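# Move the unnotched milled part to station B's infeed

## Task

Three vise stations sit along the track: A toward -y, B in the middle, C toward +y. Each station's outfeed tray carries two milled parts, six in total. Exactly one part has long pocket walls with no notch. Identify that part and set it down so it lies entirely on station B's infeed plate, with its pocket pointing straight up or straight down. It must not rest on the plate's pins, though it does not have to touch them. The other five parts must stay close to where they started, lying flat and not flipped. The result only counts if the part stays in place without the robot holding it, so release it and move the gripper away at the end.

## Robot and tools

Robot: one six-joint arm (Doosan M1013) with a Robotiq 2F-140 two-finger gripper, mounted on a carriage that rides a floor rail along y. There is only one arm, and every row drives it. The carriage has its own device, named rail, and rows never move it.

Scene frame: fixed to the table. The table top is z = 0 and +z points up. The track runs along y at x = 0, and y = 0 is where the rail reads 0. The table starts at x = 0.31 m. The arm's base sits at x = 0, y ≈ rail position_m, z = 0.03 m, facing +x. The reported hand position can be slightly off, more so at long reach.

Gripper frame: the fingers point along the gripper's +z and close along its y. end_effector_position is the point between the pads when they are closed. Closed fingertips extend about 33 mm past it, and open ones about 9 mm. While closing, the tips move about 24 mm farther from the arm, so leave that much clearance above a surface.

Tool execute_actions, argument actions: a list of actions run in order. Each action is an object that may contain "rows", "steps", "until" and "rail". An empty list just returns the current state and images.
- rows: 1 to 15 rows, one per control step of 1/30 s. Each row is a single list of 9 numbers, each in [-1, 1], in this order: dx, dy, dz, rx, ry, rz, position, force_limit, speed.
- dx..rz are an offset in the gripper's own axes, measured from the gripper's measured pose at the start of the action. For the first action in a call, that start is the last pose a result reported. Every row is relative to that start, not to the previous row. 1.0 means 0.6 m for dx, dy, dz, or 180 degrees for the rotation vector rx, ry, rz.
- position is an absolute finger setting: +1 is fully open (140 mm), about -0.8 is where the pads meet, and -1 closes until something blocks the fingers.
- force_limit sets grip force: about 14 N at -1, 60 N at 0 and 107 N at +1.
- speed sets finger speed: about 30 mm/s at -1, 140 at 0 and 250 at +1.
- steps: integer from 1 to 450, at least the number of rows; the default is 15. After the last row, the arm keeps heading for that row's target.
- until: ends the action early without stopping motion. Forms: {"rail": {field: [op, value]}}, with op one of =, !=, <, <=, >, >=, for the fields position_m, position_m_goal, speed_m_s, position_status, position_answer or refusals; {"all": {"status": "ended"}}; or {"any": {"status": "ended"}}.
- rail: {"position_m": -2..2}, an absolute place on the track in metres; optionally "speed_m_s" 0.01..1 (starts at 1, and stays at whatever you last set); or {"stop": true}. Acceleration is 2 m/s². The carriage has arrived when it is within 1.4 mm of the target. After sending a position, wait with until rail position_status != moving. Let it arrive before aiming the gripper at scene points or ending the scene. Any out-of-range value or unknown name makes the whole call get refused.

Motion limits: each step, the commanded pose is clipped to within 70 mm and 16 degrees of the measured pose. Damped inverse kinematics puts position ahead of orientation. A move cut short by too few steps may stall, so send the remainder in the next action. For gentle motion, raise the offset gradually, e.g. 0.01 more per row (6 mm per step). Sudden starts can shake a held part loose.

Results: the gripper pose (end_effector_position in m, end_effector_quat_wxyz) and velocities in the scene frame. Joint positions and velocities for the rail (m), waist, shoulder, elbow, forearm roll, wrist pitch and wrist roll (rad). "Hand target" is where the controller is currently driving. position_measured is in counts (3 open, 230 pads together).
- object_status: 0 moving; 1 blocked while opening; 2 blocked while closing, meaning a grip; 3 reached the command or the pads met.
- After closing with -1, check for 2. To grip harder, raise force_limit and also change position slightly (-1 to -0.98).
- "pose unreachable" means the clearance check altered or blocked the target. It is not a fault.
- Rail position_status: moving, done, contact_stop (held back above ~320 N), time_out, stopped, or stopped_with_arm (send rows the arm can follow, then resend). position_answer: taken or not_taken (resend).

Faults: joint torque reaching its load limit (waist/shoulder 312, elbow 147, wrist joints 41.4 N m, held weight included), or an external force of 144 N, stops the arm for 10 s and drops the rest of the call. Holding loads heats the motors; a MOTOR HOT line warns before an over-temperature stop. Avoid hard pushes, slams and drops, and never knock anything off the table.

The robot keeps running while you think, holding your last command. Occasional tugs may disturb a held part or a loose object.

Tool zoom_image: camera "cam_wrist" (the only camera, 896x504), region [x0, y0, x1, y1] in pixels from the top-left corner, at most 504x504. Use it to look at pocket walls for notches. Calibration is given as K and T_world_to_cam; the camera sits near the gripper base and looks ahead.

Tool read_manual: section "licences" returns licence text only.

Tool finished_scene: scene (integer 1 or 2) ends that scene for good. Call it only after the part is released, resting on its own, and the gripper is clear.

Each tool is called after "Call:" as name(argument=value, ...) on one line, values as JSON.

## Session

Call:
execute_actions(actions=[])

Scene clock: 0.00 s.
end_effector_position=(+0.5656, +1.3141, +0.3269) position_measured=3 object_status=3 end_effector_quat_wxyz=(-0.220, +0.162, +0.801, +0.533) end_effector_velocity=(+0.000, +0.000, +0.000) end_effector_angular_velocity=(+0.000, +0.000, +0.000)
Joint positions: [ 1.636 -0.827  0.658  1.347  0.657  2.199  4.361]
Joint velocities: [0. 0. 0. 0. 0. 0. 0.]
Hand target: +0.566, +1.314, +0.327; -0.220, +0.162, +0.801, +0.533
rail: position_m=1.636 position_m_goal=1.636 speed_m_s=1.00 position_status=done position_answer=taken refusals=0
camera_calibration (this result's frames):
cam_wrist: T_world_to_cam=[[0.655789, 0.348435, 0.669726, -1.04968], [0.748998, -0.411406, -0.519371, 0.290579], [0.0945619, 0.842222, -0.530773, -0.814702], [0, 0, 0, 1]] pos_world=[0.547765, 1.17145, 0.421494]

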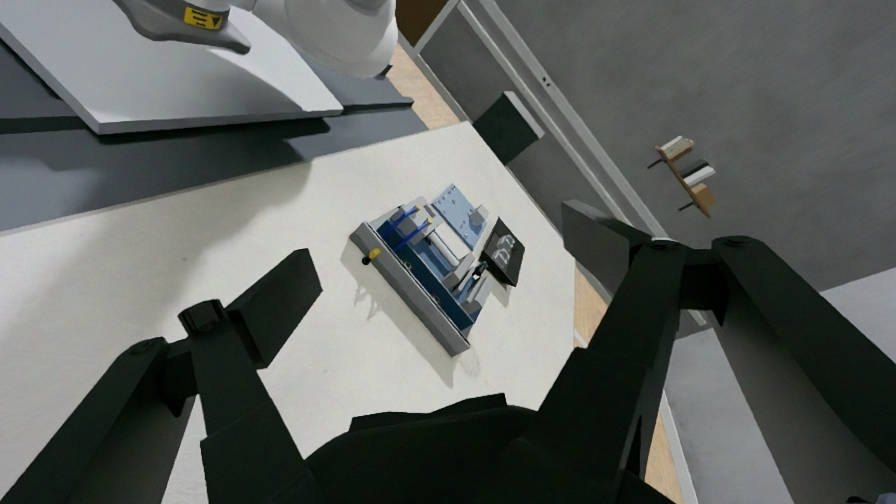

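Call:
zoom_image(camera="cam_wrist", region=[425, 175, 535, 295])

Region (425, 175, 535, 295) of cam_wrist's 896x504 image, scaled by 4.200, with more detail than that image has; it fills the left 462 columns of this view, and the rest is white.

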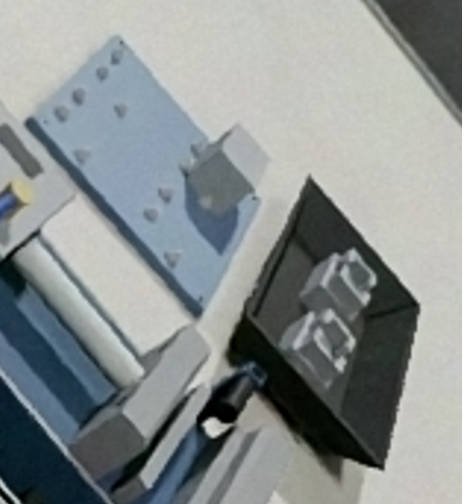

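Call:
zoom_image(camera="cam_wrist", region=[484, 226, 524, 274])

Region (484, 226, 524, 274) of cam_wrist's 896x504 image, scaled by 10.500, with more detail than that image has.

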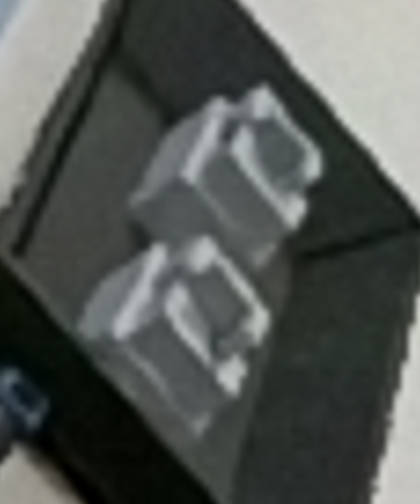

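Call:
execute_actions(actions=[{"rail": {"position_m": 0.25, "speed_m_s": 1.0}, "rows": [[-0.001,0.005,0.004,0.006,0.003,-0.008,1,0,0],[-0.003,0.014,0.01,0.017,0.007,-0.021,1,0,0],[-0.006,0.027,0.021,0.033,0.014,-0.043,1,0,0],[-0.01,0.045,0.034,0.054,0.023,-0.07,1,0,0],[-0.015,0.065,0.05,0.08,0.033,-0.102,1,0,0],[-0.021,0.089,0.068,0.109,0.045,-0.139,1,0,0],[-0.027,0.113,0.086,0.138,0.057,-0.177,1,0,0],[-0.033,0.141,0.107,0.172,0.071,-0.22,1,0,0],[-0.039,0.168,0.128,0.205,0.085,-0.262,1,0,0],[-0.046,0.195,0.149,0.239,0.099,-0.305,1,0,0],[-0.052,0.223,0.17,0.272,0.113,-0.348,1,0,0],[-0.059,0.25,0.191,0.306,0.127,-0.391,1,0,0],[-0.066,0.281,0.214,0.343,0.143,-0.439,1,0,0],[-0.073,0.312,0.238,0.381,0.158,-0.487,1,0,0],[-0.0804,0.3428,0.2615,0.4187,0.174,-0.5355,1,0,0]], "steps": 120, "until": {"rail": {"position_status": ["!=", "moving"]}}}, {"steps": 6}])

Scene clock: 25.17 s.
end_effector_position=(+0.6803, +0.1503, +0.4099) position_measured=3 object_status=3 end_effector_quat_wxyz=(-0.000, +0.708, -0.707, -0.001) end_effector_velocity=(-0.000, +0.000, +0.000) end_effector_angular_velocity=(-0.000, -0.000, -0.000)
Joint positions: [ 0.25  -0.196  0.211  1.442  0.001  1.489  2.944]
Joint velocities: [ 0.  0. -0. -0. -0.  0.  0.]
Hand target: +0.680, +0.150, +0.410; -0.000, +0.708, -0.707, -0.001
Off the commanded pose: 0.000 m, 0 deg.
rail: position_m=0.250 position_m_goal=0.250 speed_m_s=1.00 position_status=done position_answer=taken refusals=0
camera_calibration (this result's frames):
cam_wrist: T_world_to_cam=[[-0.980364, 0.196162, 0.0201774, 0.627227], [0.191115, 0.919922, 0.342371, -0.404826], [0.0485986, 0.339505, -0.939348, 0.47299], [0, 0, 0, 1]] pos_world=[0.669292, 0.0887878, 0.570247]

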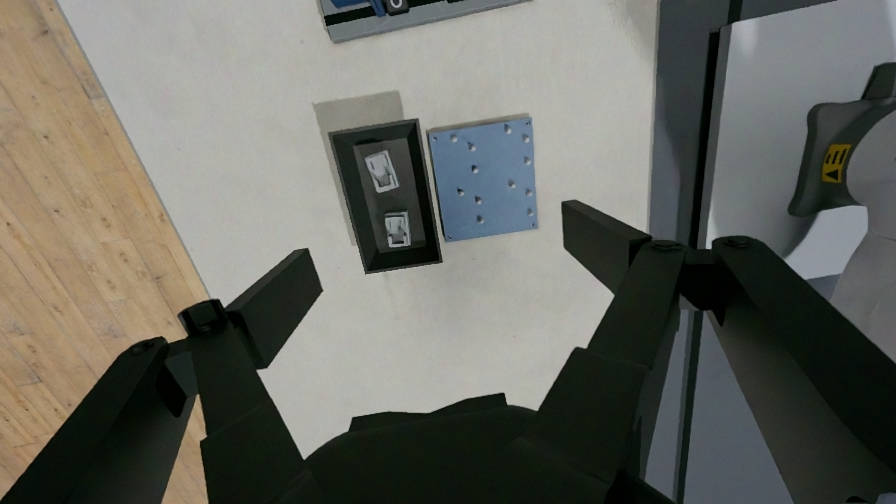

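Call:
zoom_image(camera="cam_wrist", region=[340, 135, 440, 260])

Call:
zoom_image(camera="cam_wrist", region=[420, 110, 550, 250])

Region (340, 135, 440, 260) of cam_wrist's 896x504 image, scaled by 4.032, with more detail than that image has; it fills the left 403 columns of this view, and the rest is white.

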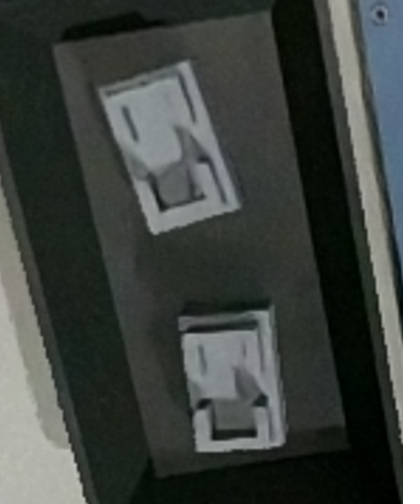

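Region (420, 110, 550, 250) of cam_wrist's 896x504 image, scaled by 3.600, with more detail than that image has; it fills the left 468 columns of this view, and the rest is white.

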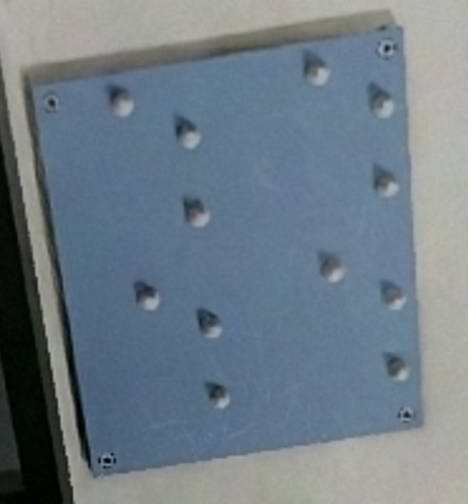

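Call:
execute_actions(actions=[{"rail": {"position_m": -1.67, "speed_m_s": 1.0}, "rows": [[0,-0.002,0.002,0,0,0,1,0,0],[0,-0.006,0.007,0,0,0,1,0,0],[0,-0.012,0.014,0,0,0,1,0,0],[0,-0.02,0.023,0,0,0,1,0,0],[0,-0.029,0.033,0,0,0,1,0,0],[0,-0.039,0.044,0,0,0,1,0,0],[0,-0.049,0.056,0,0,0,1,0,0],[0,-0.059,0.067,0,0,0,1,0,0],[0,-0.069,0.079,0,0,0,1,0,0],[0,-0.079,0.09,0,0,0,1,0,0],[0,-0.089,0.101,0,0,0,1,0,0],[0,-0.098,0.111,0,0,0,1,0,0],[0,-0.106,0.12,0,0,0,1,0,0],[0,-0.112,0.128,0,0,0,1,0,0],[0,-0.1167,0.133,0,0,0,1,0,0]], "steps": 120, "until": {"rail": {"position_status": ["!=", "moving"]}}}, {"steps": 6}])

Scene clock: 43.80 s.
end_effector_position=(+0.7502, -1.7695, +0.3300) position_measured=3 object_status=3 end_effector_quat_wxyz=(-0.000, +0.708, -0.706, -0.001) end_effector_velocity=(-0.000, +0.000, +0.000) end_effector_angular_velocity=(-0.000, -0.000, -0.000)
Joint positions: [-1.67  -0.178  0.341  1.418  0.001  1.384  2.962]
Joint velocities: [ 0.  0. -0. -0.  0.  0.  0.]
Hand target: +0.750, -1.769, +0.330; -0.000, +0.708, -0.707, -0.001
Off the commanded pose: 0.000 m, 0 deg.
rail: position_m=-1.670 position_m_goal=-1.670 speed_m_s=1.00 position_status=done position_answer=taken refusals=0
camera_calibration (this result's frames):
cam_wrist: T_world_to_cam=[[-0.980384, 0.196061, 0.0201701, 1.07379], [0.191018, 0.919944, 0.342368, 1.37536], [0.0485697, 0.339505, -0.939349, 1.04634], [0, 0, 0, 1]] pos_world=[0.739185, -1.83102, 0.490341]

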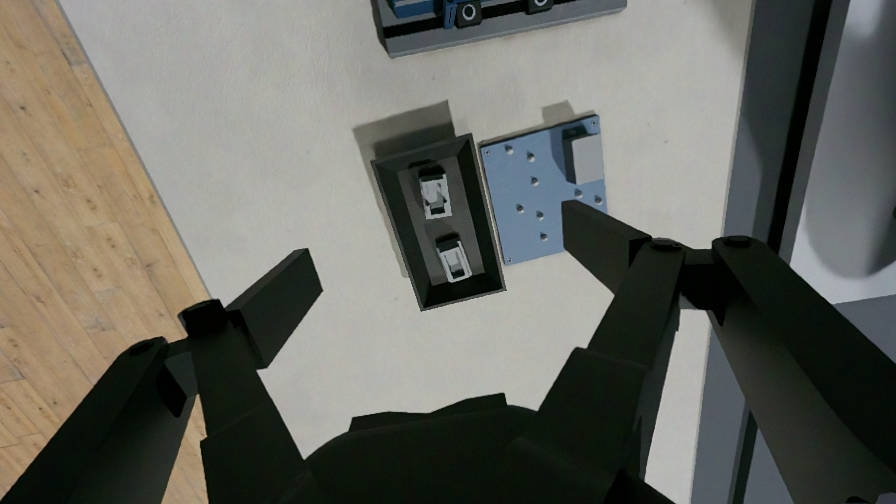

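Call:
zoom_image(camera="cam_wrist", region=[385, 150, 510, 310])

Region (385, 150, 510, 310) of cam_wrist's 896x504 image, scaled by 3.150, with more detail than that image has; it fills the left 394 columns of this view, and the rest is white.

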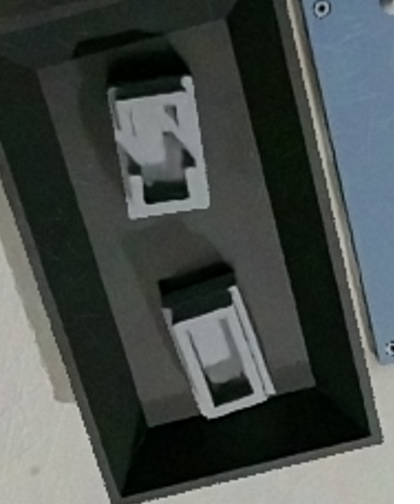

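Call:
zoom_image(camera="cam_wrist", region=[425, 228, 485, 290])

Region (425, 228, 485, 290) of cam_wrist's 896x504 image, scaled by 8.129, with more detail than that image has; it fills the left 488 columns of this view, and the rest is white.

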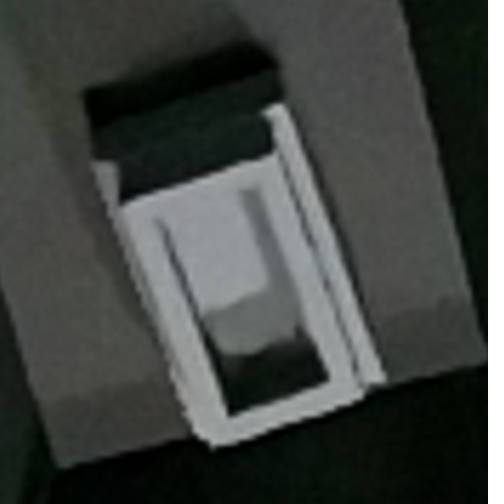

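Call:
execute_actions(actions=[{"rows": [[-0.003,0,0.005,0,0,-0.001,-0.1,0,0.3],[-0.01,0,0.015,0,0,-0.002,-0.1,0,0.3],[-0.02,0,0.03,0,0,-0.004,-0.1,0,0.3],[-0.034,0,0.051,0,0,-0.007,-0.1,0,0.3],[-0.052,0,0.078,0,0,-0.01,-0.1,0,0.3],[-0.072,0.001,0.108,0,0,-0.014,-0.1,0,0.3],[-0.093,0.001,0.14,0,0,-0.018,-0.1,0,0.3],[-0.116,0.001,0.175,0,0,-0.023,-0.1,0,0.3],[-0.139,0.001,0.21,0,0,-0.027,-0.1,0,0.3],[-0.16,0.001,0.242,0,0,-0.031,-0.1,0,0.3],[-0.18,0.0015,0.272,0,0,-0.035,-0.1,0,0.3],[-0.198,0.0015,0.299,0,0,-0.039,-0.1,0,0.3],[-0.213,0.0015,0.32,0,0,-0.042,-0.1,0,0.3],[-0.225,0.0015,0.338,0,0,-0.044,-0.1,0,0.3],[-0.2328,0.0015,0.35,0,0,-0.0456,-0.1,0,0.3]], "steps": 30}])

Call:
zoom_image(camera="cam_wrist", region=[340, 120, 540, 300])

Scene clock: 58.53 s.
end_effector_position=(+0.7489, -1.6292, +0.1202) position_measured=141 object_status=3 end_effector_quat_wxyz=(-0.000, +0.756, -0.654, -0.001) end_effector_velocity=(+0.000, -0.000, -0.000) end_effector_angular_velocity=(-0.000, -0.000, -0.000)
Joint positions: [-1.67   0.008  0.451  1.661  0.001  1.031  3.004]
Joint velocities: [ 0. -0. -0. -0. -0. -0.  0.]
Hand target: +0.749, -1.629, +0.120; -0.000, +0.756, -0.654, -0.001
Off the commanded pose: 0.000 m, 0 deg.
rail: position_m=-1.670 position_m_goal=-1.670 speed_m_s=1.00 position_status=done position_answer=taken refusals=0
camera_calibration (this result's frames):
cam_wrist: T_world_to_cam=[[-0.998331, 0.0541879, 0.0199903, 0.831534], [0.0577573, 0.937741, 0.3425, 1.44721], [-0.000186417, 0.343082, -0.939305, 0.844069], [0, 0, 0, 1]] pos_world=[0.746716, -1.69175, 0.280547]

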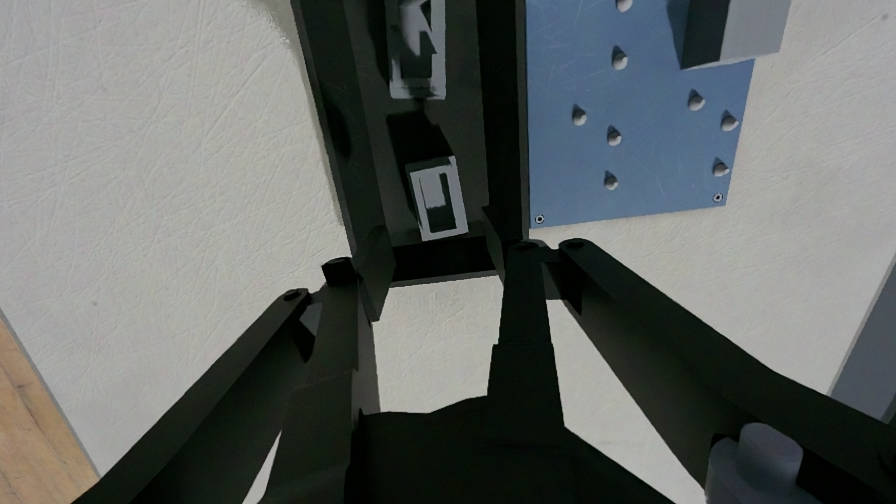

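Region (340, 120, 540, 300) of cam_wrist's 896x504 image, scaled by 2.520, with more detail than that image has; it fills the top 454 rows of this view, and the rest is white.

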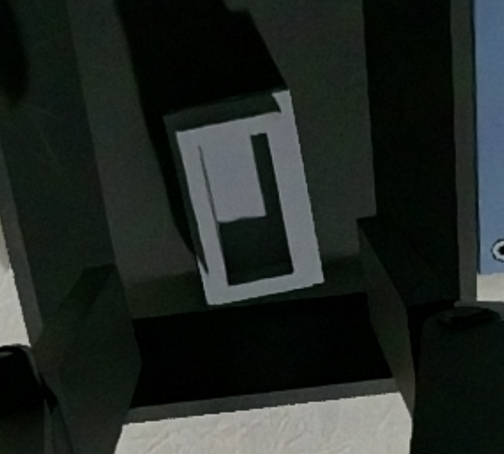

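Call:
execute_actions(actions=[{"rows": [[0.002,0.0005,0.004,0,0,0,-0.1,0,0.3],[0.005,0.001,0.012,0,0,0,-0.1,0,0.3],[0.008,0.002,0.022,0,0,0,-0.1,0,0.3],[0.011,0.003,0.033,0,0,0,-0.1,0,0.3],[0.014,0.004,0.044,0,0,0,-0.1,0,0.3],[0.016,0.0045,0.054,0,0,0,-0.1,0,0.3],[0.0167,0.0045,0.062,0,0,0,-0.1,0,0.3],[0.0167,0.0045,0.067,0,0,0,-0.1,0,0.3]], "steps": 16}])

Call:
zoom_image(camera="cam_wrist", region=[340, 130, 540, 310])

Scene clock: 70.20 s.
end_effector_position=(+0.7475, -1.6396, +0.0798) position_measured=141 object_status=3 end_effector_quat_wxyz=(+0.000, +0.756, -0.654, -0.001) end_effector_velocity=(-0.000, -0.000, +0.000) end_effector_angular_velocity=(+0.000, -0.000, +0.000)
Joint positions: [-1.67  -0.006  0.484  1.694  0.001  0.965  2.99 ]
Joint velocities: [ 0. -0. -0.  0. -0.  0. -0.]
Hand target: +0.748, -1.640, +0.080; -0.000, +0.756, -0.654, -0.001
Off the commanded pose: 0.000 m, 0 deg.
rail: position_m=-1.670 position_m_goal=-1.670 speed_m_s=1.00 position_status=done position_answer=taken refusals=0
camera_calibration (this result's frames):
cam_wrist: T_world_to_cam=[[-0.998325, 0.0541802, 0.0202824, 0.831468], [0.0578502, 0.937787, 0.342358, 1.4709], [-0.000471591, 0.342958, -0.939351, 0.809712], [0, 0, 0, 1]] pos_world=[0.745365, -1.70214, 0.240165]

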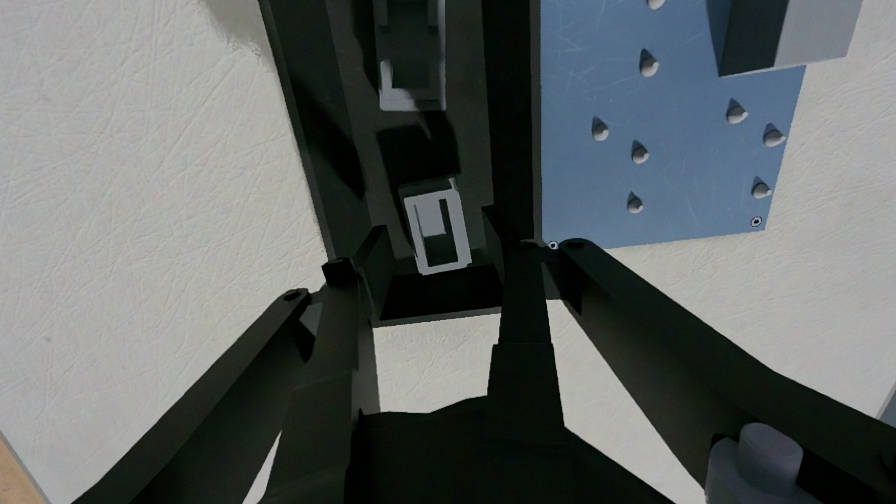

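Region (340, 130, 540, 310) of cam_wrist's 896x504 image, scaled by 2.520, with more detail than that image has; it fills the top 454 rows of this view, and the rest is white.

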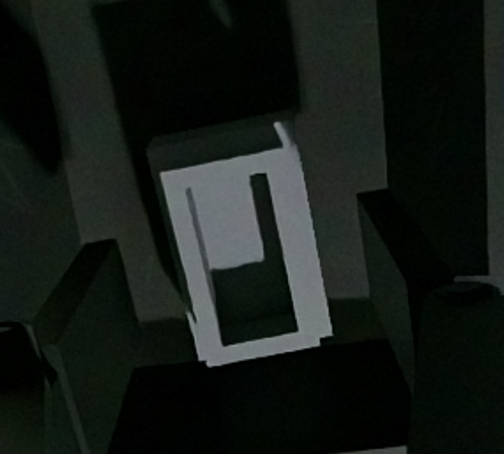

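Call:
execute_actions(actions=[{"rows": [[0,0,0.004,0,0,0,-0.1,0.6,0],[0,0,0.011,0,0,0,-0.1,0.6,0],[0,0,0.02,0,0,0,-0.1,0.6,0],[0,0,0.03,0,0,0,-0.1,0.6,0],[0,0,0.04,0,0,0,-0.1,0.6,0],[0,0,0.049,0,0,0,-0.1,0.6,0],[0,0,0.056,0,0,0,-0.1,0.6,0],[0,0,0.06,0,0,0,-0.1,0.6,0],[0,0,0.0625,0,0,0,-0.1,0.6,0]], "steps": 15}, {"rows": [[0,0,0,0,0,0,-1,0.6,-0.5]], "steps": 20}])

Call:
zoom_image(camera="cam_wrist", region=[340, 140, 540, 320])

Scene clock: 98.00 s.
end_effector_position=(+0.7487, -1.6396, +0.0444) position_measured=179 object_status=2 end_effector_quat_wxyz=(-0.001, +0.756, -0.654, +0.000) end_effector_velocity=(+0.000, +0.000, -0.000) end_effector_angular_velocity=(+0.000, -0.000, +0.000)
Joint positions: [-1.67  -0.006  0.519  1.715  0.001  0.906  2.99 ]
Joint velocities: [ 0.  0.  0. -0.  0. -0. -0.]
Hand target: +0.749, -1.640, +0.044; -0.001, +0.756, -0.654, +0.000
Off the commanded pose: 0.002 m, 0 deg.
FORCE FAULT: contact force on the arm reached its limit, and the arm stopped for 10 seconds. The contact can be on any part of the arm, not only on its tool. The arm's remaining commands of this call were not run. The arm holds still and accepts commands again. Move the arm away from the contact; if what it grips holds it there, let go first. Pushing or pulling that hard again can fault the arm again.
rail: position_m=-1.670 position_m_goal=-1.670 speed_m_s=1.00 position_status=done position_answer=taken refusals=0
camera_calibration (this result's frames):
cam_wrist: T_world_to_cam=[[-0.998384, 0.0542425, 0.016955, 0.833728], [0.0567672, 0.937766, 0.342597, 1.4837], [0.0026835, 0.343006, -0.939329, 0.774077], [0, 0, 0, 1]] pos_world=[0.746079, -1.7021, 0.204668]

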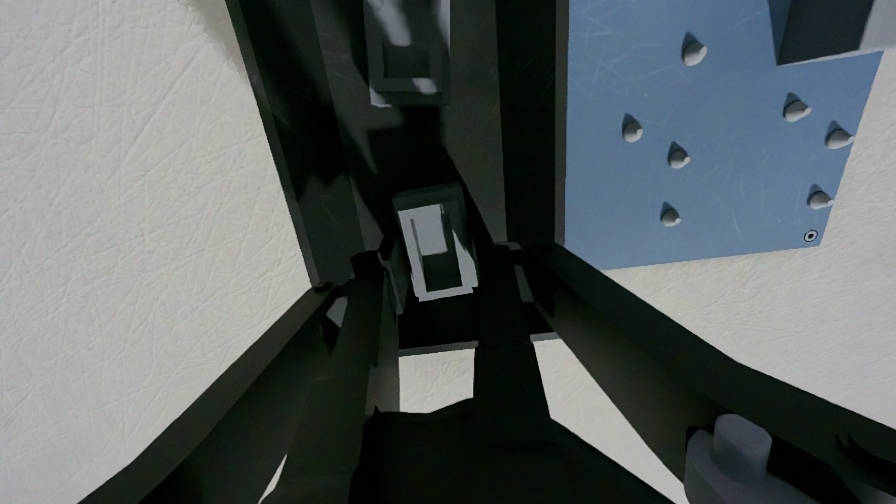

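Region (340, 140, 540, 320) of cam_wrist's 896x504 image, scaled by 2.520, with more detail than that image has; it fills the top 454 rows of this view, and the rest is white.

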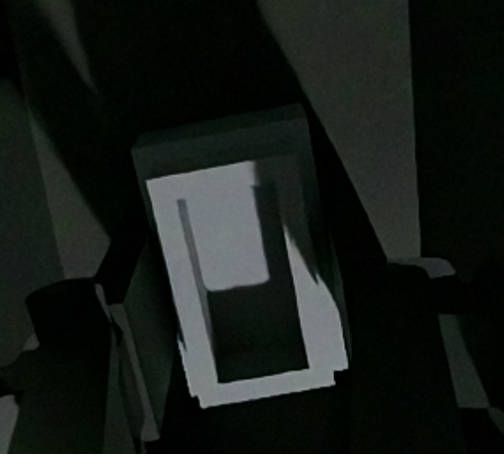

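Call:
execute_actions(actions=[{"rows": [[0,0,-0.003,0,0,0,-1,0.6,-0.5],[0,0,-0.008,0,0,0,-1,0.6,-0.5],[0,0,-0.015,0,0,0,-1,0.6,-0.5],[0,0,-0.024,0,0,0,-1,0.6,-0.5],[0,0,-0.035,0,0,0,-1,0.6,-0.5],[0,0,-0.048,0,0,0,-1,0.6,-0.5],[0,0,-0.063,0,0,0,-1,0.6,-0.5],[0,0,-0.08,0,0,0,-1,0.6,-0.5],[0,0,-0.098,0,0,0,-1,0.6,-0.5],[0,0,-0.117,0,0,0,-1,0.6,-0.5],[0,0,-0.137,0,0,0,-1,0.6,-0.5],[0,0,-0.155,0,0,0,-1,0.6,-0.5],[0,0,-0.17,0,0,0,-1,0.6,-0.5],[0,0,-0.182,0,0,0,-1,0.6,-0.5],[0,0,-0.19,0,0,0,-1,0.6,-0.5]], "steps": 20}])

Call:
zoom_image(camera="cam_wrist", region=[340, 140, 540, 320])

Scene clock: 111.37 s.
end_effector_position=(+0.7485, -1.6396, +0.1585) position_measured=179 object_status=2 end_effector_quat_wxyz=(-0.001, +0.756, -0.654, +0.000) end_effector_velocity=(-0.001, -0.000, -0.002) end_effector_angular_velocity=(+0.000, +0.005, -0.001)
Joint positions: [-1.67  -0.006  0.418  1.633  0.001  1.089  2.99 ]
Joint velocities: [ 0.    -0.001  0.003  0.     0.     0.002  0.001]
Hand target: +0.749, -1.640, +0.158; -0.001, +0.756, -0.654, +0.000
Off the commanded pose: 0.000 m, 0 deg.
rail: position_m=-1.670 position_m_goal=-1.670 speed_m_s=1.00 position_status=done position_answer=taken refusals=0
camera_calibration (this result's frames):
cam_wrist: T_world_to_cam=[[-0.998392, 0.0541754, 0.0166886, 0.831519], [0.0566124, 0.937723, 0.34274, 1.44465], [0.00291879, 0.343134, -0.939282, 0.881373], [0, 0, 0, 1]] pos_world=[0.745824, -1.70216, 0.31884]

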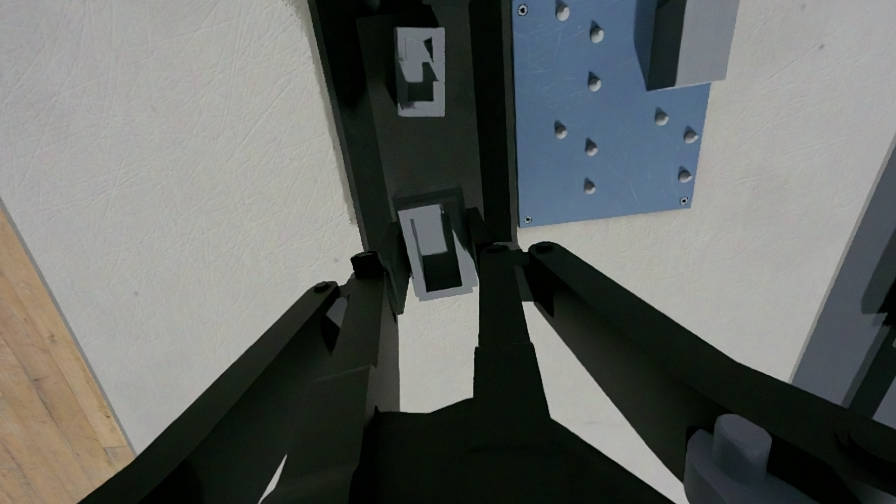

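Region (340, 140, 540, 320) of cam_wrist's 896x504 image, scaled by 2.520, with more detail than that image has; it fills the top 454 rows of this view, and the rest is white.

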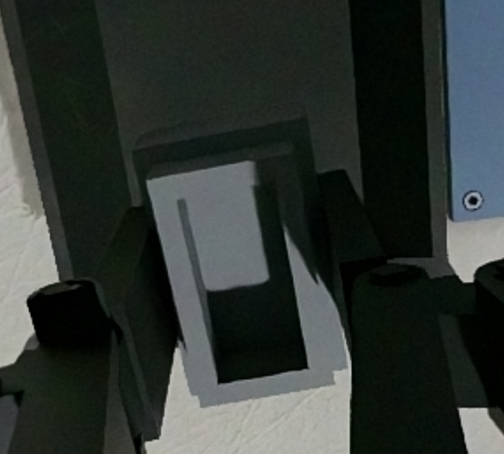

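Call:
execute_actions(actions=[])

Scene clock: 121.13 s.
end_effector_position=(+0.7486, -1.6397, +0.1583) position_measured=179 object_status=2 end_effector_quat_wxyz=(-0.001, +0.756, -0.654, +0.000) end_effector_velocity=(-0.000, +0.000, -0.000) end_effector_angular_velocity=(+0.000, +0.000, +0.000)
Joint positions: [-1.67  -0.006  0.418  1.633  0.001  1.089  2.99 ]
Joint velocities: [ 0.  0.  0. -0.  0.  0. -0.]
Hand target: +0.749, -1.640, +0.158; -0.001, +0.756, -0.654, +0.000
Off the commanded pose: 0.000 m, 0 deg.
rail: position_m=-1.670 position_m_goal=-1.670 speed_m_s=1.00 position_status=done position_answer=taken refusals=0
camera_calibration (this result's frames):
cam_wrist: T_world_to_cam=[[-0.998387, 0.054193, 0.0169555, 0.831576], [0.0567208, 0.937756, 0.342632, 1.44475], [0.00266816, 0.343041, -0.939317, 0.881241], [0, 0, 0, 1]] pos_world=[0.745935, -1.70219, 0.318648]

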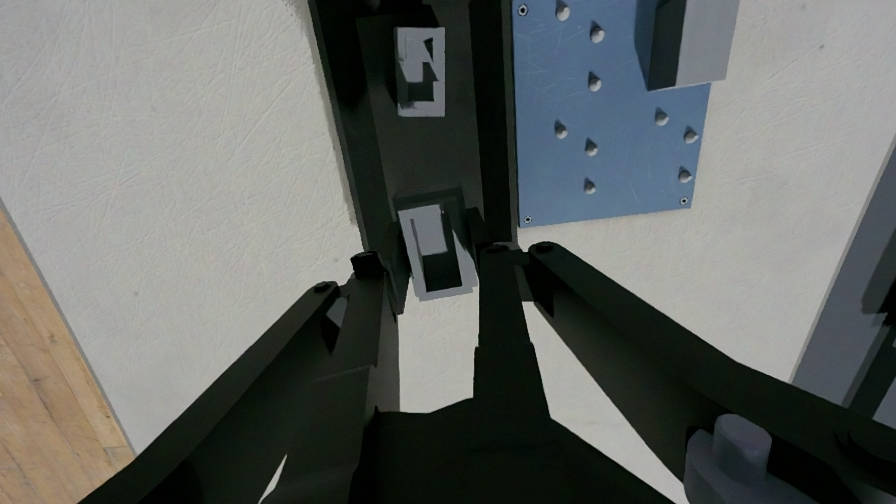

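Call:
zoom_image(camera="cam_wrist", region=[340, 0, 560, 320])

Region (340, 0, 560, 320) of cam_wrist's 896x504 image, scaled by 1.575, with more detail than that image has; it fills the left 346 columns of this view, and the rest is white.

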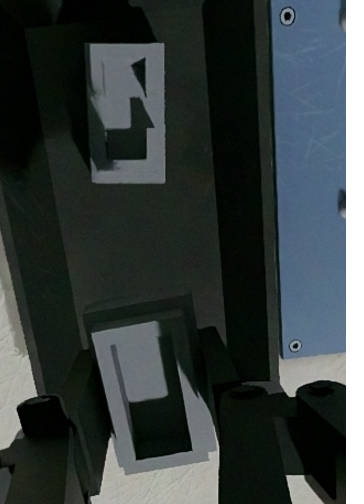

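Call:
execute_actions(actions=[{"rail":{"position_m":0.2147},"rows":[[-0.0002,0.0016,-0.0013,0,0,0,-1,0.6,-0.5],[-0.0009,0.0063,-0.0051,0,0,0,-1,0.6,-0.5],[-0.0020,0.0138,-0.0113,0,0,0,-1,0.6,-0.5],[-0.0035,0.0240,-0.0195,0,0,0,-1,0.6,-0.5],[-0.0053,0.0362,-0.0295,0,0,0,-1,0.6,-0.5],[-0.0073,0.0500,-0.0408,0,0,0,-1,0.6,-0.5],[-0.0095,0.0648,-0.0528,0,0,0,-1,0.6,-0.5],[-0.0117,0.0800,-0.0652,0,0,0,-1,0.6,-0.5],[-0.0139,0.0948,-0.0772,0,0,0,-1,0.6,-0.5],[-0.0159,0.1086,-0.0885,0,0,0,-1,0.6,-0.5],[-0.0177,0.1209,-0.0985,0,0,0,-1,0.6,-0.5],[-0.0192,0.1310,-0.1067,0,0,0,-1,0.6,-0.5],[-0.0203,0.1385,-0.1129,0,0,0,-1,0.6,-0.5],[-0.0210,0.1432,-0.1167,0,0,0,-1,0.6,-0.5],[-0.0212,0.1448,-0.118,0,0,0,-1,0.6,-0.5]],"steps":20},{"rows":[[-0.0002,0.0016,-0.0013,0,0,0.0006,-1,0.6,-0.5],[-0.0009,0.0063,-0.0051,0,0,0.0026,-1,0.6,-0.5],[-0.0020,0.0138,-0.0113,0,0,0.0057,-1,0.6,-0.5],[-0.0035,0.0240,-0.0195,0,0,0.0098,-1,0.6,-0.5],[-0.0053,0.0362,-0.0295,0,0,0.0149,-1,0.6,-0.5],[-0.0073,0.0500,-0.0408,0,0,0.0205,-1,0.6,-0.5],[-0.0095,0.0648,-0.0528,0,0,0.0266,-1,0.6,-0.5],[-0.0117,0.0800,-0.0652,0,0,0.0328,-1,0.6,-0.5],[-0.0139,0.0948,-0.0772,0,0,0.0389,-1,0.6,-0.5],[-0.0159,0.1086,-0.0885,0,0,0.0446,-1,0.6,-0.5],[-0.0177,0.1209,-0.0985,0,0,0.0496,-1,0.6,-0.5],[-0.0192,0.1310,-0.1067,0,0,0.0537,-1,0.6,-0.5],[-0.0203,0.1385,-0.1129,0,0,0.0568,-1,0.6,-0.5],[-0.0210,0.1432,-0.1167,0,0,0.0588,-1,0.6,-0.5],[-0.0212,0.1448,-0.118,0,0,0.0594,-1,0.6,-0.5]],"steps":60,"until":{"rail":{"position_m":[">=",0.08]}}},{"rows":[[0,0,0.0025,0,0,0,-1,0.6,-0.5],[0,0,0.0101,0,0,0,-1,0.6,-0.5],[0,0,0.0223,0,0,0,-1,0.6,-0.5],[0,0,0.0385,0,0,0,-1,0.6,-0.5],[0,0,0.0583,0,0,0,-1,0.6,-0.5],[0,0,0.0805,0,0,0,-1,0.6,-0.5],[0,0,0.1043,0,0,0,-1,0.6,-0.5],[0,0,0.1287,0,0,0,-1,0.6,-0.5],[0,0,0.1525,0,0,0,-1,0.6,-0.5],[0,0,0.1748,0,0,0,-1,0.6,-0.5],[0,0,0.1945,0,0,0,-1,0.6,-0.5],[0,0,0.2107,0,0,0,-1,0.6,-0.5],[0,0,0.2229,0,0,0,-1,0.6,-0.5],[0,0,0.2305,0,0,0,-1,0.6,-0.5],[0,0,0.233,0,0,0,-1,0.6,-0.5]],"steps":24}])

Scene clock: 152.80 s.
end_effector_position=(+0.5729, +0.2455, +0.1600) position_measured=179 object_status=2 end_effector_quat_wxyz=(-0.001, +0.692, -0.722, +0.000) end_effector_velocity=(+0.000, +0.000, +0.000) end_effector_angular_velocity=(-0.000, -0.000, +0.000)
Joint positions: [ 0.215 -0.007  0.164  1.977  0.001  0.999  3.175]
Joint velocities: [-0.  0. -0. -0.  0. -0.  0.]
Hand target: +0.573, +0.245, +0.160; -0.001, +0.692, -0.722, +0.000
Off the commanded pose: 0.000 m, 0 deg.
rail: position_m=0.215 position_m_goal=0.215 speed_m_s=1.00 position_status=done position_answer=taken refusals=0
camera_calibration (this result's frames):
cam_wrist: T_world_to_cam=[[-0.97105, 0.23827, 0.0170282, 0.493177], [0.229525, 0.910906, 0.342884, -0.406165], [0.0661878, 0.336866, -0.939223, 0.201627], [0, 0, 0, 1]] pos_world=[0.558779, 0.184547, 0.320242]

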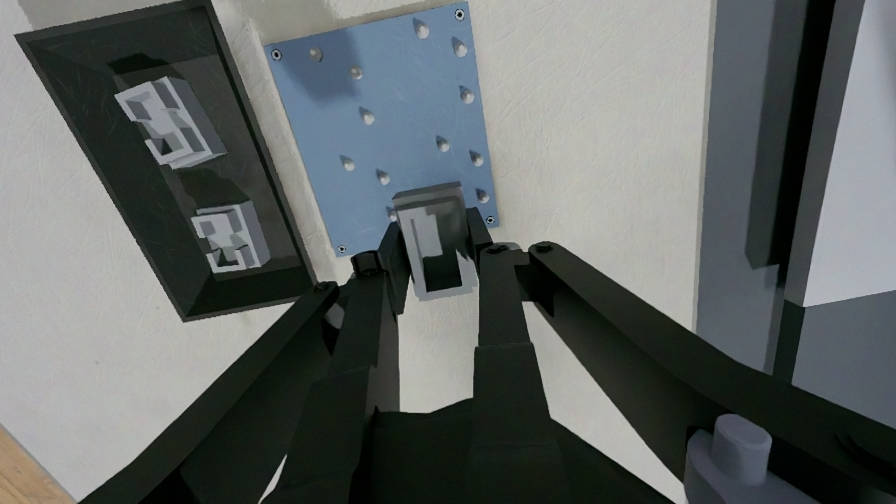

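Call:
zoom_image(camera="cam_wrist", region=[320, 120, 540, 280])

Region (320, 120, 540, 280) of cam_wrist's 896x504 image, scaled by 2.291, with more detail than that image has; it fills the top 367 rows of this view, and the rest is white.

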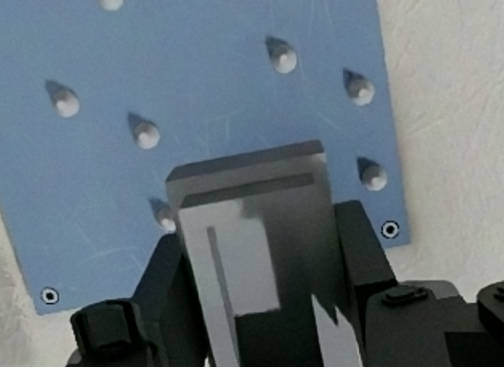

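Call:
execute_actions(actions=[{"rows":[[0,0,0.0015,0,0,0,-1,0.6,-0.5],[0.0001,0,0.0061,0,0,0,-1,0.6,-0.5],[0.0003,0,0.0135,0,0,0,-1,0.6,-0.5],[0.0005,0,0.0234,0,0,0,-1,0.6,-0.5],[0.0008,0,0.0354,0,0,0,-1,0.6,-0.5],[0.001,0,0.049,0,0,0,-1,0.6,-0.5],[0.0013,0,0.0634,0,0,0,-1,0.6,-0.5],[0.0017,0,0.0783,0,0,0,-1,0.6,-0.5],[0.002,0,0.0927,0,0,0,-1,0.6,-0.5],[0.0023,0,0.1063,0,0,0,-1,0.6,-0.5],[0.0025,0,0.1183,0,0,0,-1,0.6,-0.5],[0.0027,0,0.1282,0,0,0,-1,0.6,-0.5],[0.0029,0,0.1356,0,0,0,-1,0.6,-0.5],[0.003,0,0.1402,0,0,0,-1,0.6,-0.5],[0.003,0,0.1417,0,0,0,-1,0.6,-0.5]],"steps":20}])

Scene clock: 175.37 s.
end_effector_position=(+0.5730, +0.2438, +0.0750) position_measured=179 object_status=2 end_effector_quat_wxyz=(-0.001, +0.692, -0.722, +0.000) end_effector_velocity=(+0.000, -0.000, +0.000) end_effector_angular_velocity=(-0.000, -0.000, +0.000)
Joint positions: [ 0.215 -0.01   0.256  2.049  0.001  0.834  3.172]
Joint velocities: [-0.  0. -0. -0.  0. -0. -0.]
Hand target: +0.573, +0.244, +0.075; -0.001, +0.692, -0.722, +0.000
Off the commanded pose: 0.000 m, 0 deg.
rail: position_m=0.215 position_m_goal=0.215 speed_m_s=1.00 position_status=done position_answer=taken refusals=0
camera_calibration (this result's frames):
cam_wrist: T_world_to_cam=[[-0.971038, 0.238322, 0.0169666, 0.49511], [0.229555, 0.910909, 0.342854, -0.375453], [0.0662545, 0.336819, -0.939236, 0.122389], [0, 0, 0, 1]] pos_world=[0.558849, 0.182785, 0.235278]

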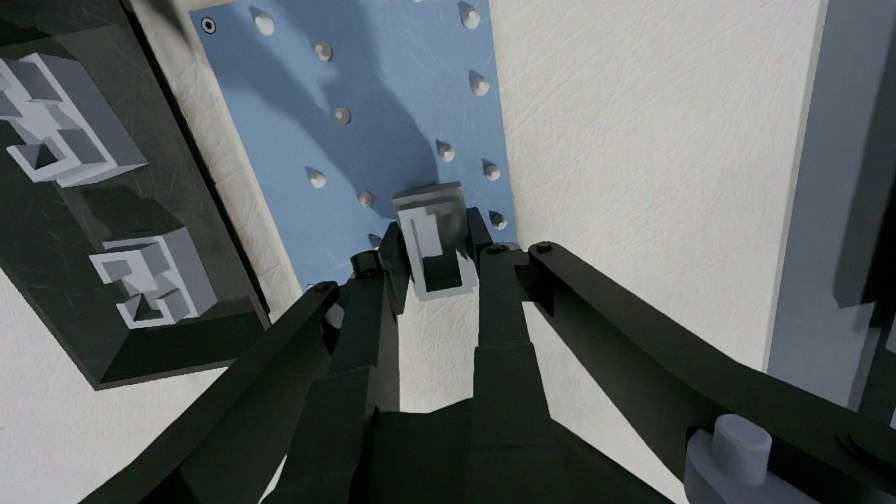

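Call:
zoom_image(camera="cam_wrist", region=[330, 130, 550, 310])

Region (330, 130, 550, 310) of cam_wrist's 896x504 image, scaled by 2.291, with more detail than that image has; it fills the top 412 rows of this view, and the rest is white.

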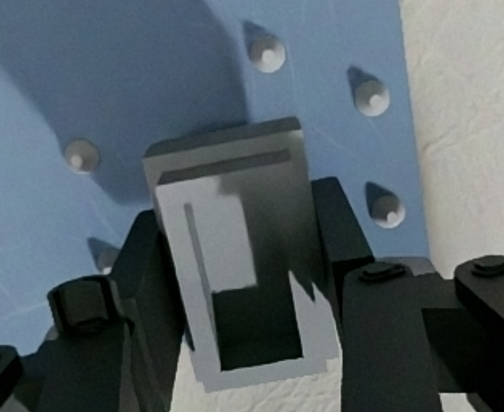

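Call:
execute_actions(actions=[{"rows":[[0,0,0.0005,0,0,0,-0.98,-0.4,-0.5],[0,0,0.0019,0,0,0,-0.98,-0.4,-0.5],[0,0,0.0043,0,0,0,-0.98,-0.4,-0.5],[0,0,0.0074,0,0,0,-0.98,-0.4,-0.5],[0,0,0.0113,0,0,0,-0.98,-0.4,-0.5],[0,0,0.0155,0,0,0,-0.98,-0.4,-0.5],[0,0,0.0201,0,0,0,-0.98,-0.4,-0.5],[0,0,0.0249,0,0,0,-0.98,-0.4,-0.5],[0,0,0.0295,0,0,0,-0.98,-0.4,-0.5],[0,0,0.0338,0,0,0,-0.98,-0.4,-0.5],[0,0,0.0376,0,0,0,-0.98,-0.4,-0.5],[0,0,0.0407,0,0,0,-0.98,-0.4,-0.5],[0,0,0.0431,0,0,0,-0.98,-0.4,-0.5],[0,0,0.0445,0,0,0,-0.98,-0.4,-0.5],[0,0,0.045,0,0,0,-0.98,-0.4,-0.5]],"steps":18}])

Scene clock: 193.83 s.
end_effector_position=(+0.5731, +0.2438, +0.0480) position_measured=179 object_status=2 end_effector_quat_wxyz=(-0.001, +0.692, -0.722, +0.000) end_effector_velocity=(+0.000, +0.000, -0.000) end_effector_angular_velocity=(-0.000, -0.000, +0.000)
Joint positions: [ 0.215 -0.01   0.29   2.068  0.001  0.781  3.172]
Joint velocities: [ 0.  0. -0.  0.  0. -0. -0.]
Hand target: +0.573, +0.244, +0.048; -0.001, +0.692, -0.722, +0.000
Off the commanded pose: 0.000 m, 0 deg.
rail: position_m=0.215 position_m_goal=0.215 speed_m_s=1.00 position_status=done position_answer=taken refusals=0
camera_calibration (this result's frames):
cam_wrist: T_world_to_cam=[[-0.971033, 0.238345, 0.0169411, 0.495617], [0.229568, 0.910905, 0.342855, -0.366239], [0.0662862, 0.336813, -0.939236, 0.0970294], [0, 0, 0, 1]] pos_world=[0.558905, 0.182801, 0.208304]

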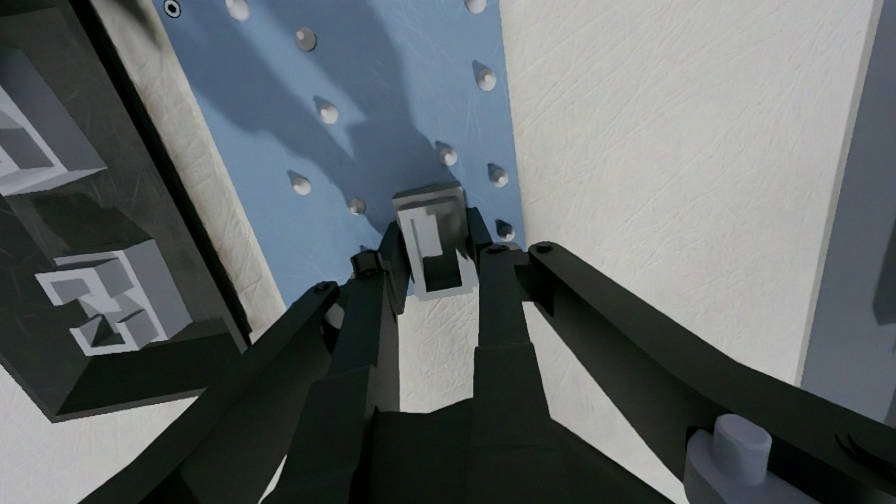

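Call:
zoom_image(camera="cam_wrist", region=[330, 130, 550, 310])

Region (330, 130, 550, 310) of cam_wrist's 896x504 image, scaled by 2.291, with more detail than that image has; it fills the top 412 rows of this view, and the rest is white.

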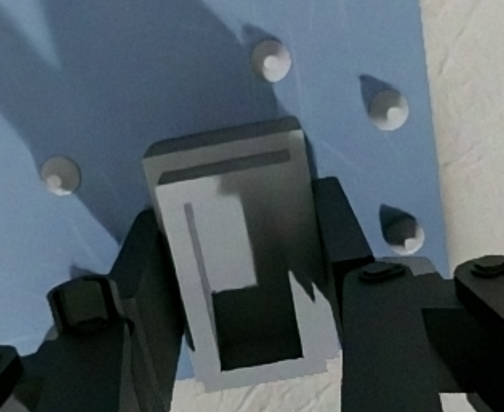

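Call:
zoom_image(camera="cam_wrist", region=[420, 150, 500, 230])

Region (420, 150, 500, 230) of cam_wrist's 896x504 image, scaled by 6.300, with more detail than that image has.

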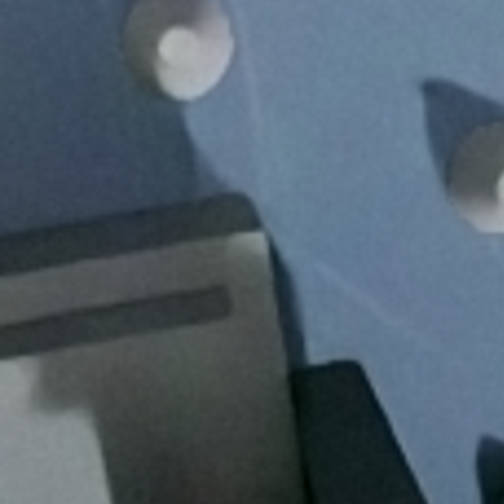

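Call:
execute_actions(actions=[{"rows":[[0,0,0.0007,0,0,0,-0.98,-0.4,-0.5],[0,0,0.0015,0,0,0,-0.98,-0.4,-0.5],[0,0,0.0023,0,0,0,-0.98,-0.4,-0.5],[0,0,0.0031,0,0,0,-0.98,-0.4,-0.5],[0,0,0.0038,0,0,0,-0.98,-0.4,-0.5],[0,0,0.0042,0,0,0,-0.98,-0.4,-0.5]],"steps":9}])

Call:
zoom_image(camera="cam_wrist", region=[420, 150, 500, 230])

Scene clock: 208.17 s.
end_effector_position=(+0.5731, +0.2438, +0.0455) position_measured=179 object_status=2 end_effector_quat_wxyz=(-0.001, +0.692, -0.722, +0.000) end_effector_velocity=(+0.000, -0.000, +0.000) end_effector_angular_velocity=(-0.000, -0.000, +0.000)
Joint positions: [ 0.215 -0.01   0.294  2.069  0.001  0.776  3.172]
Joint velocities: [ 0. -0. -0. -0.  0. -0. -0.]
Hand target: +0.573, +0.244, +0.045; -0.001, +0.692, -0.722, +0.000
Off the commanded pose: 0.000 m, 0 deg.
rail: position_m=0.215 position_m_goal=0.215 speed_m_s=1.00 position_status=done position_answer=taken refusals=0
camera_calibration (this result's frames):
cam_wrist: T_world_to_cam=[[-0.971032, 0.238345, 0.0169638, 0.495657], [0.229576, 0.910907, 0.342845, -0.365373], [0.0662629, 0.336808, -0.939239, 0.0946699], [0, 0, 0, 1]] pos_world=[0.558907, 0.182798, 0.205776]

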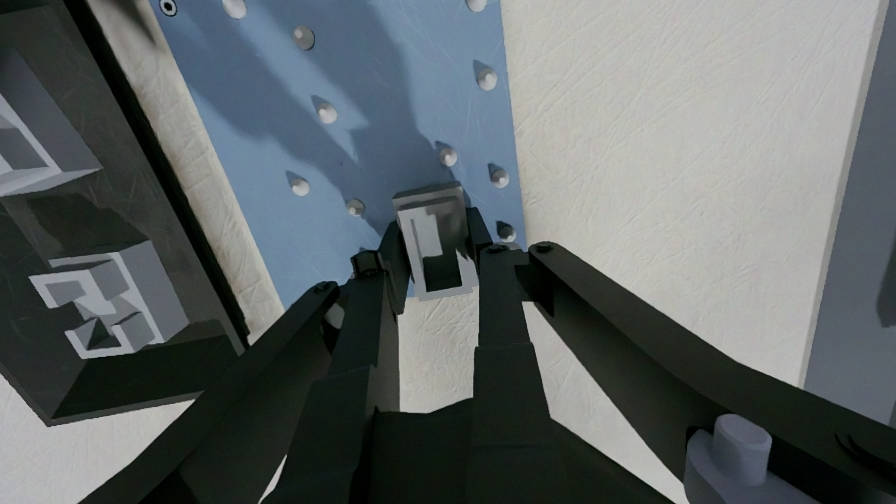

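Region (420, 150, 500, 230) of cam_wrist's 896x504 image, scaled by 6.300, with more detail than that image has.

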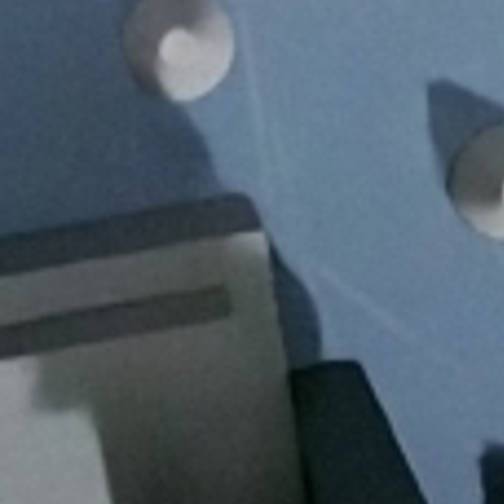

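Call:
execute_actions(actions=[{"rows":[[0,0,0.0007,0,0,0,-0.98,-0.4,-0.5],[0,0,0.0015,0,0,0,-0.98,-0.4,-0.5],[0,0,0.0023,0,0,0,-0.98,-0.4,-0.5],[0,0,0.003,0,0,0,-0.98,-0.4,-0.5],[0,0,0.0035,0,0,0,-0.98,-0.4,-0.5]],"steps":8}])

Call:
zoom_image(camera="cam_wrist", region=[420, 150, 500, 230])

Scene clock: 213.37 s.
end_effector_position=(+0.5731, +0.2438, +0.0434) position_measured=179 object_status=2 end_effector_quat_wxyz=(-0.001, +0.692, -0.722, +0.000) end_effector_velocity=(+0.000, -0.000, -0.000) end_effector_angular_velocity=(+0.000, +0.000, +0.000)
Joint positions: [ 0.215 -0.01   0.296  2.071  0.001  0.772  3.172]
Joint velocities: [ 0.  0.  0. -0.  0. -0. -0.]
Hand target: +0.573, +0.244, +0.043; -0.001, +0.692, -0.722, +0.000
Off the commanded pose: 0.000 m, 0 deg.
rail: position_m=0.215 position_m_goal=0.215 speed_m_s=1.00 position_status=done position_answer=taken refusals=0
camera_calibration (this result's frames):
cam_wrist: T_world_to_cam=[[-0.971035, 0.238341, 0.0168944, 0.495709], [0.229549, 0.91091, 0.342857, -0.364657], [0.0663277, 0.336804, -0.939236, 0.0927026], [0, 0, 0, 1]] pos_world=[0.558909, 0.182799, 0.20372]

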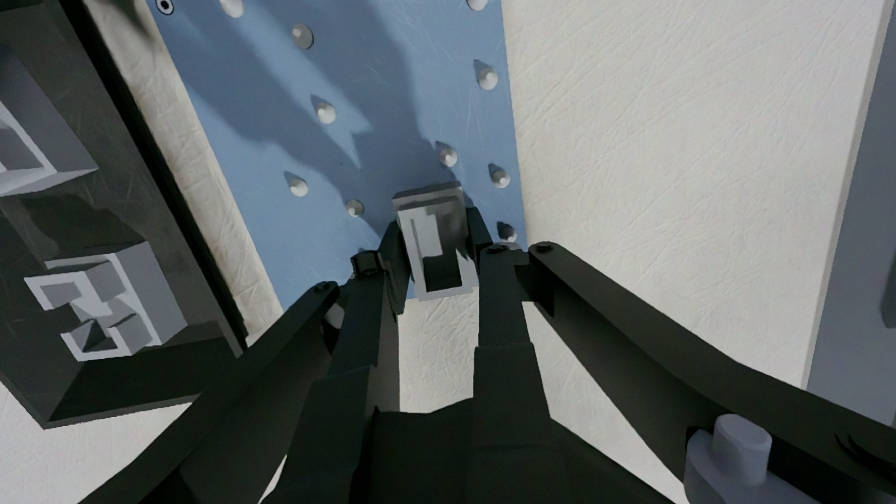

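Region (420, 150, 500, 230) of cam_wrist's 896x504 image, scaled by 6.300, with more detail than that image has.

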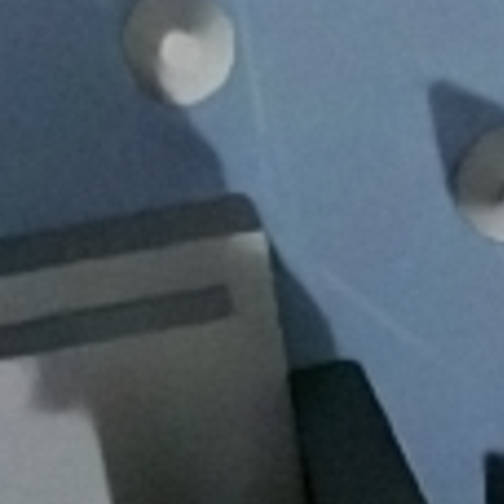

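Call:
execute_actions(actions=[{"rows":[[0,0,0.0007,0,0,0,-0.98,-0.4,-0.5],[0,0,0.0015,0,0,0,-0.98,-0.4,-0.5],[0,0,0.0021,0,0,0,-0.98,-0.4,-0.5],[0,0,0.0025,0,0,0,-0.98,-0.4,-0.5]],"steps":7}])

Call:
zoom_image(camera="cam_wrist", region=[420, 150, 500, 230])

Scene clock: 220.60 s.
end_effector_position=(+0.5731, +0.2438, +0.0419) position_measured=179 object_status=2 end_effector_quat_wxyz=(-0.001, +0.692, -0.722, +0.000) end_effector_velocity=(+0.000, -0.000, +0.000) end_effector_angular_velocity=(-0.000, -0.000, +0.000)
Joint positions: [ 0.215 -0.01   0.298  2.072  0.001  0.769  3.172]
Joint velocities: [ 0. -0. -0. -0. -0. -0. -0.]
Hand target: +0.573, +0.244, +0.042; -0.001, +0.692, -0.722, +0.000
Off the commanded pose: 0.000 m, 0 deg.
rail: position_m=0.215 position_m_goal=0.215 speed_m_s=1.00 position_status=done position_answer=taken refusals=0
camera_calibration (this result's frames):
cam_wrist: T_world_to_cam=[[-0.971034, 0.238342, 0.0169217, 0.495727], [0.229559, 0.91091, 0.342848, -0.364142], [0.0663011, 0.336802, -0.939238, 0.0912998], [0, 0, 0, 1]] pos_world=[0.558907, 0.182798, 0.202209]

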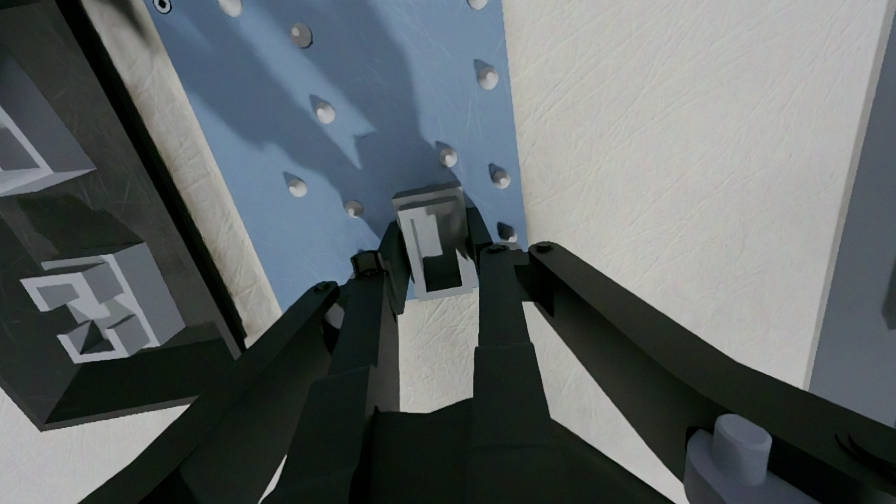

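Region (420, 150, 500, 230) of cam_wrist's 896x504 image, scaled by 6.300, with more detail than that image has.

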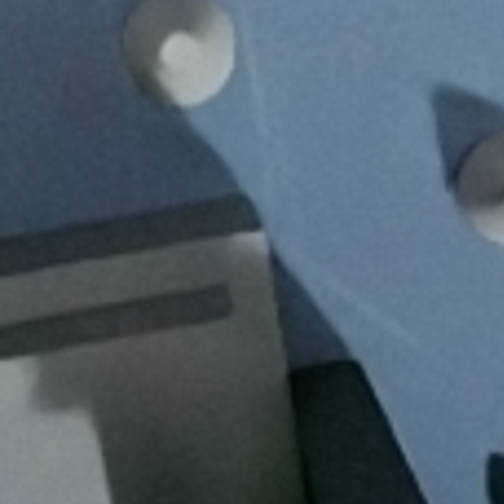

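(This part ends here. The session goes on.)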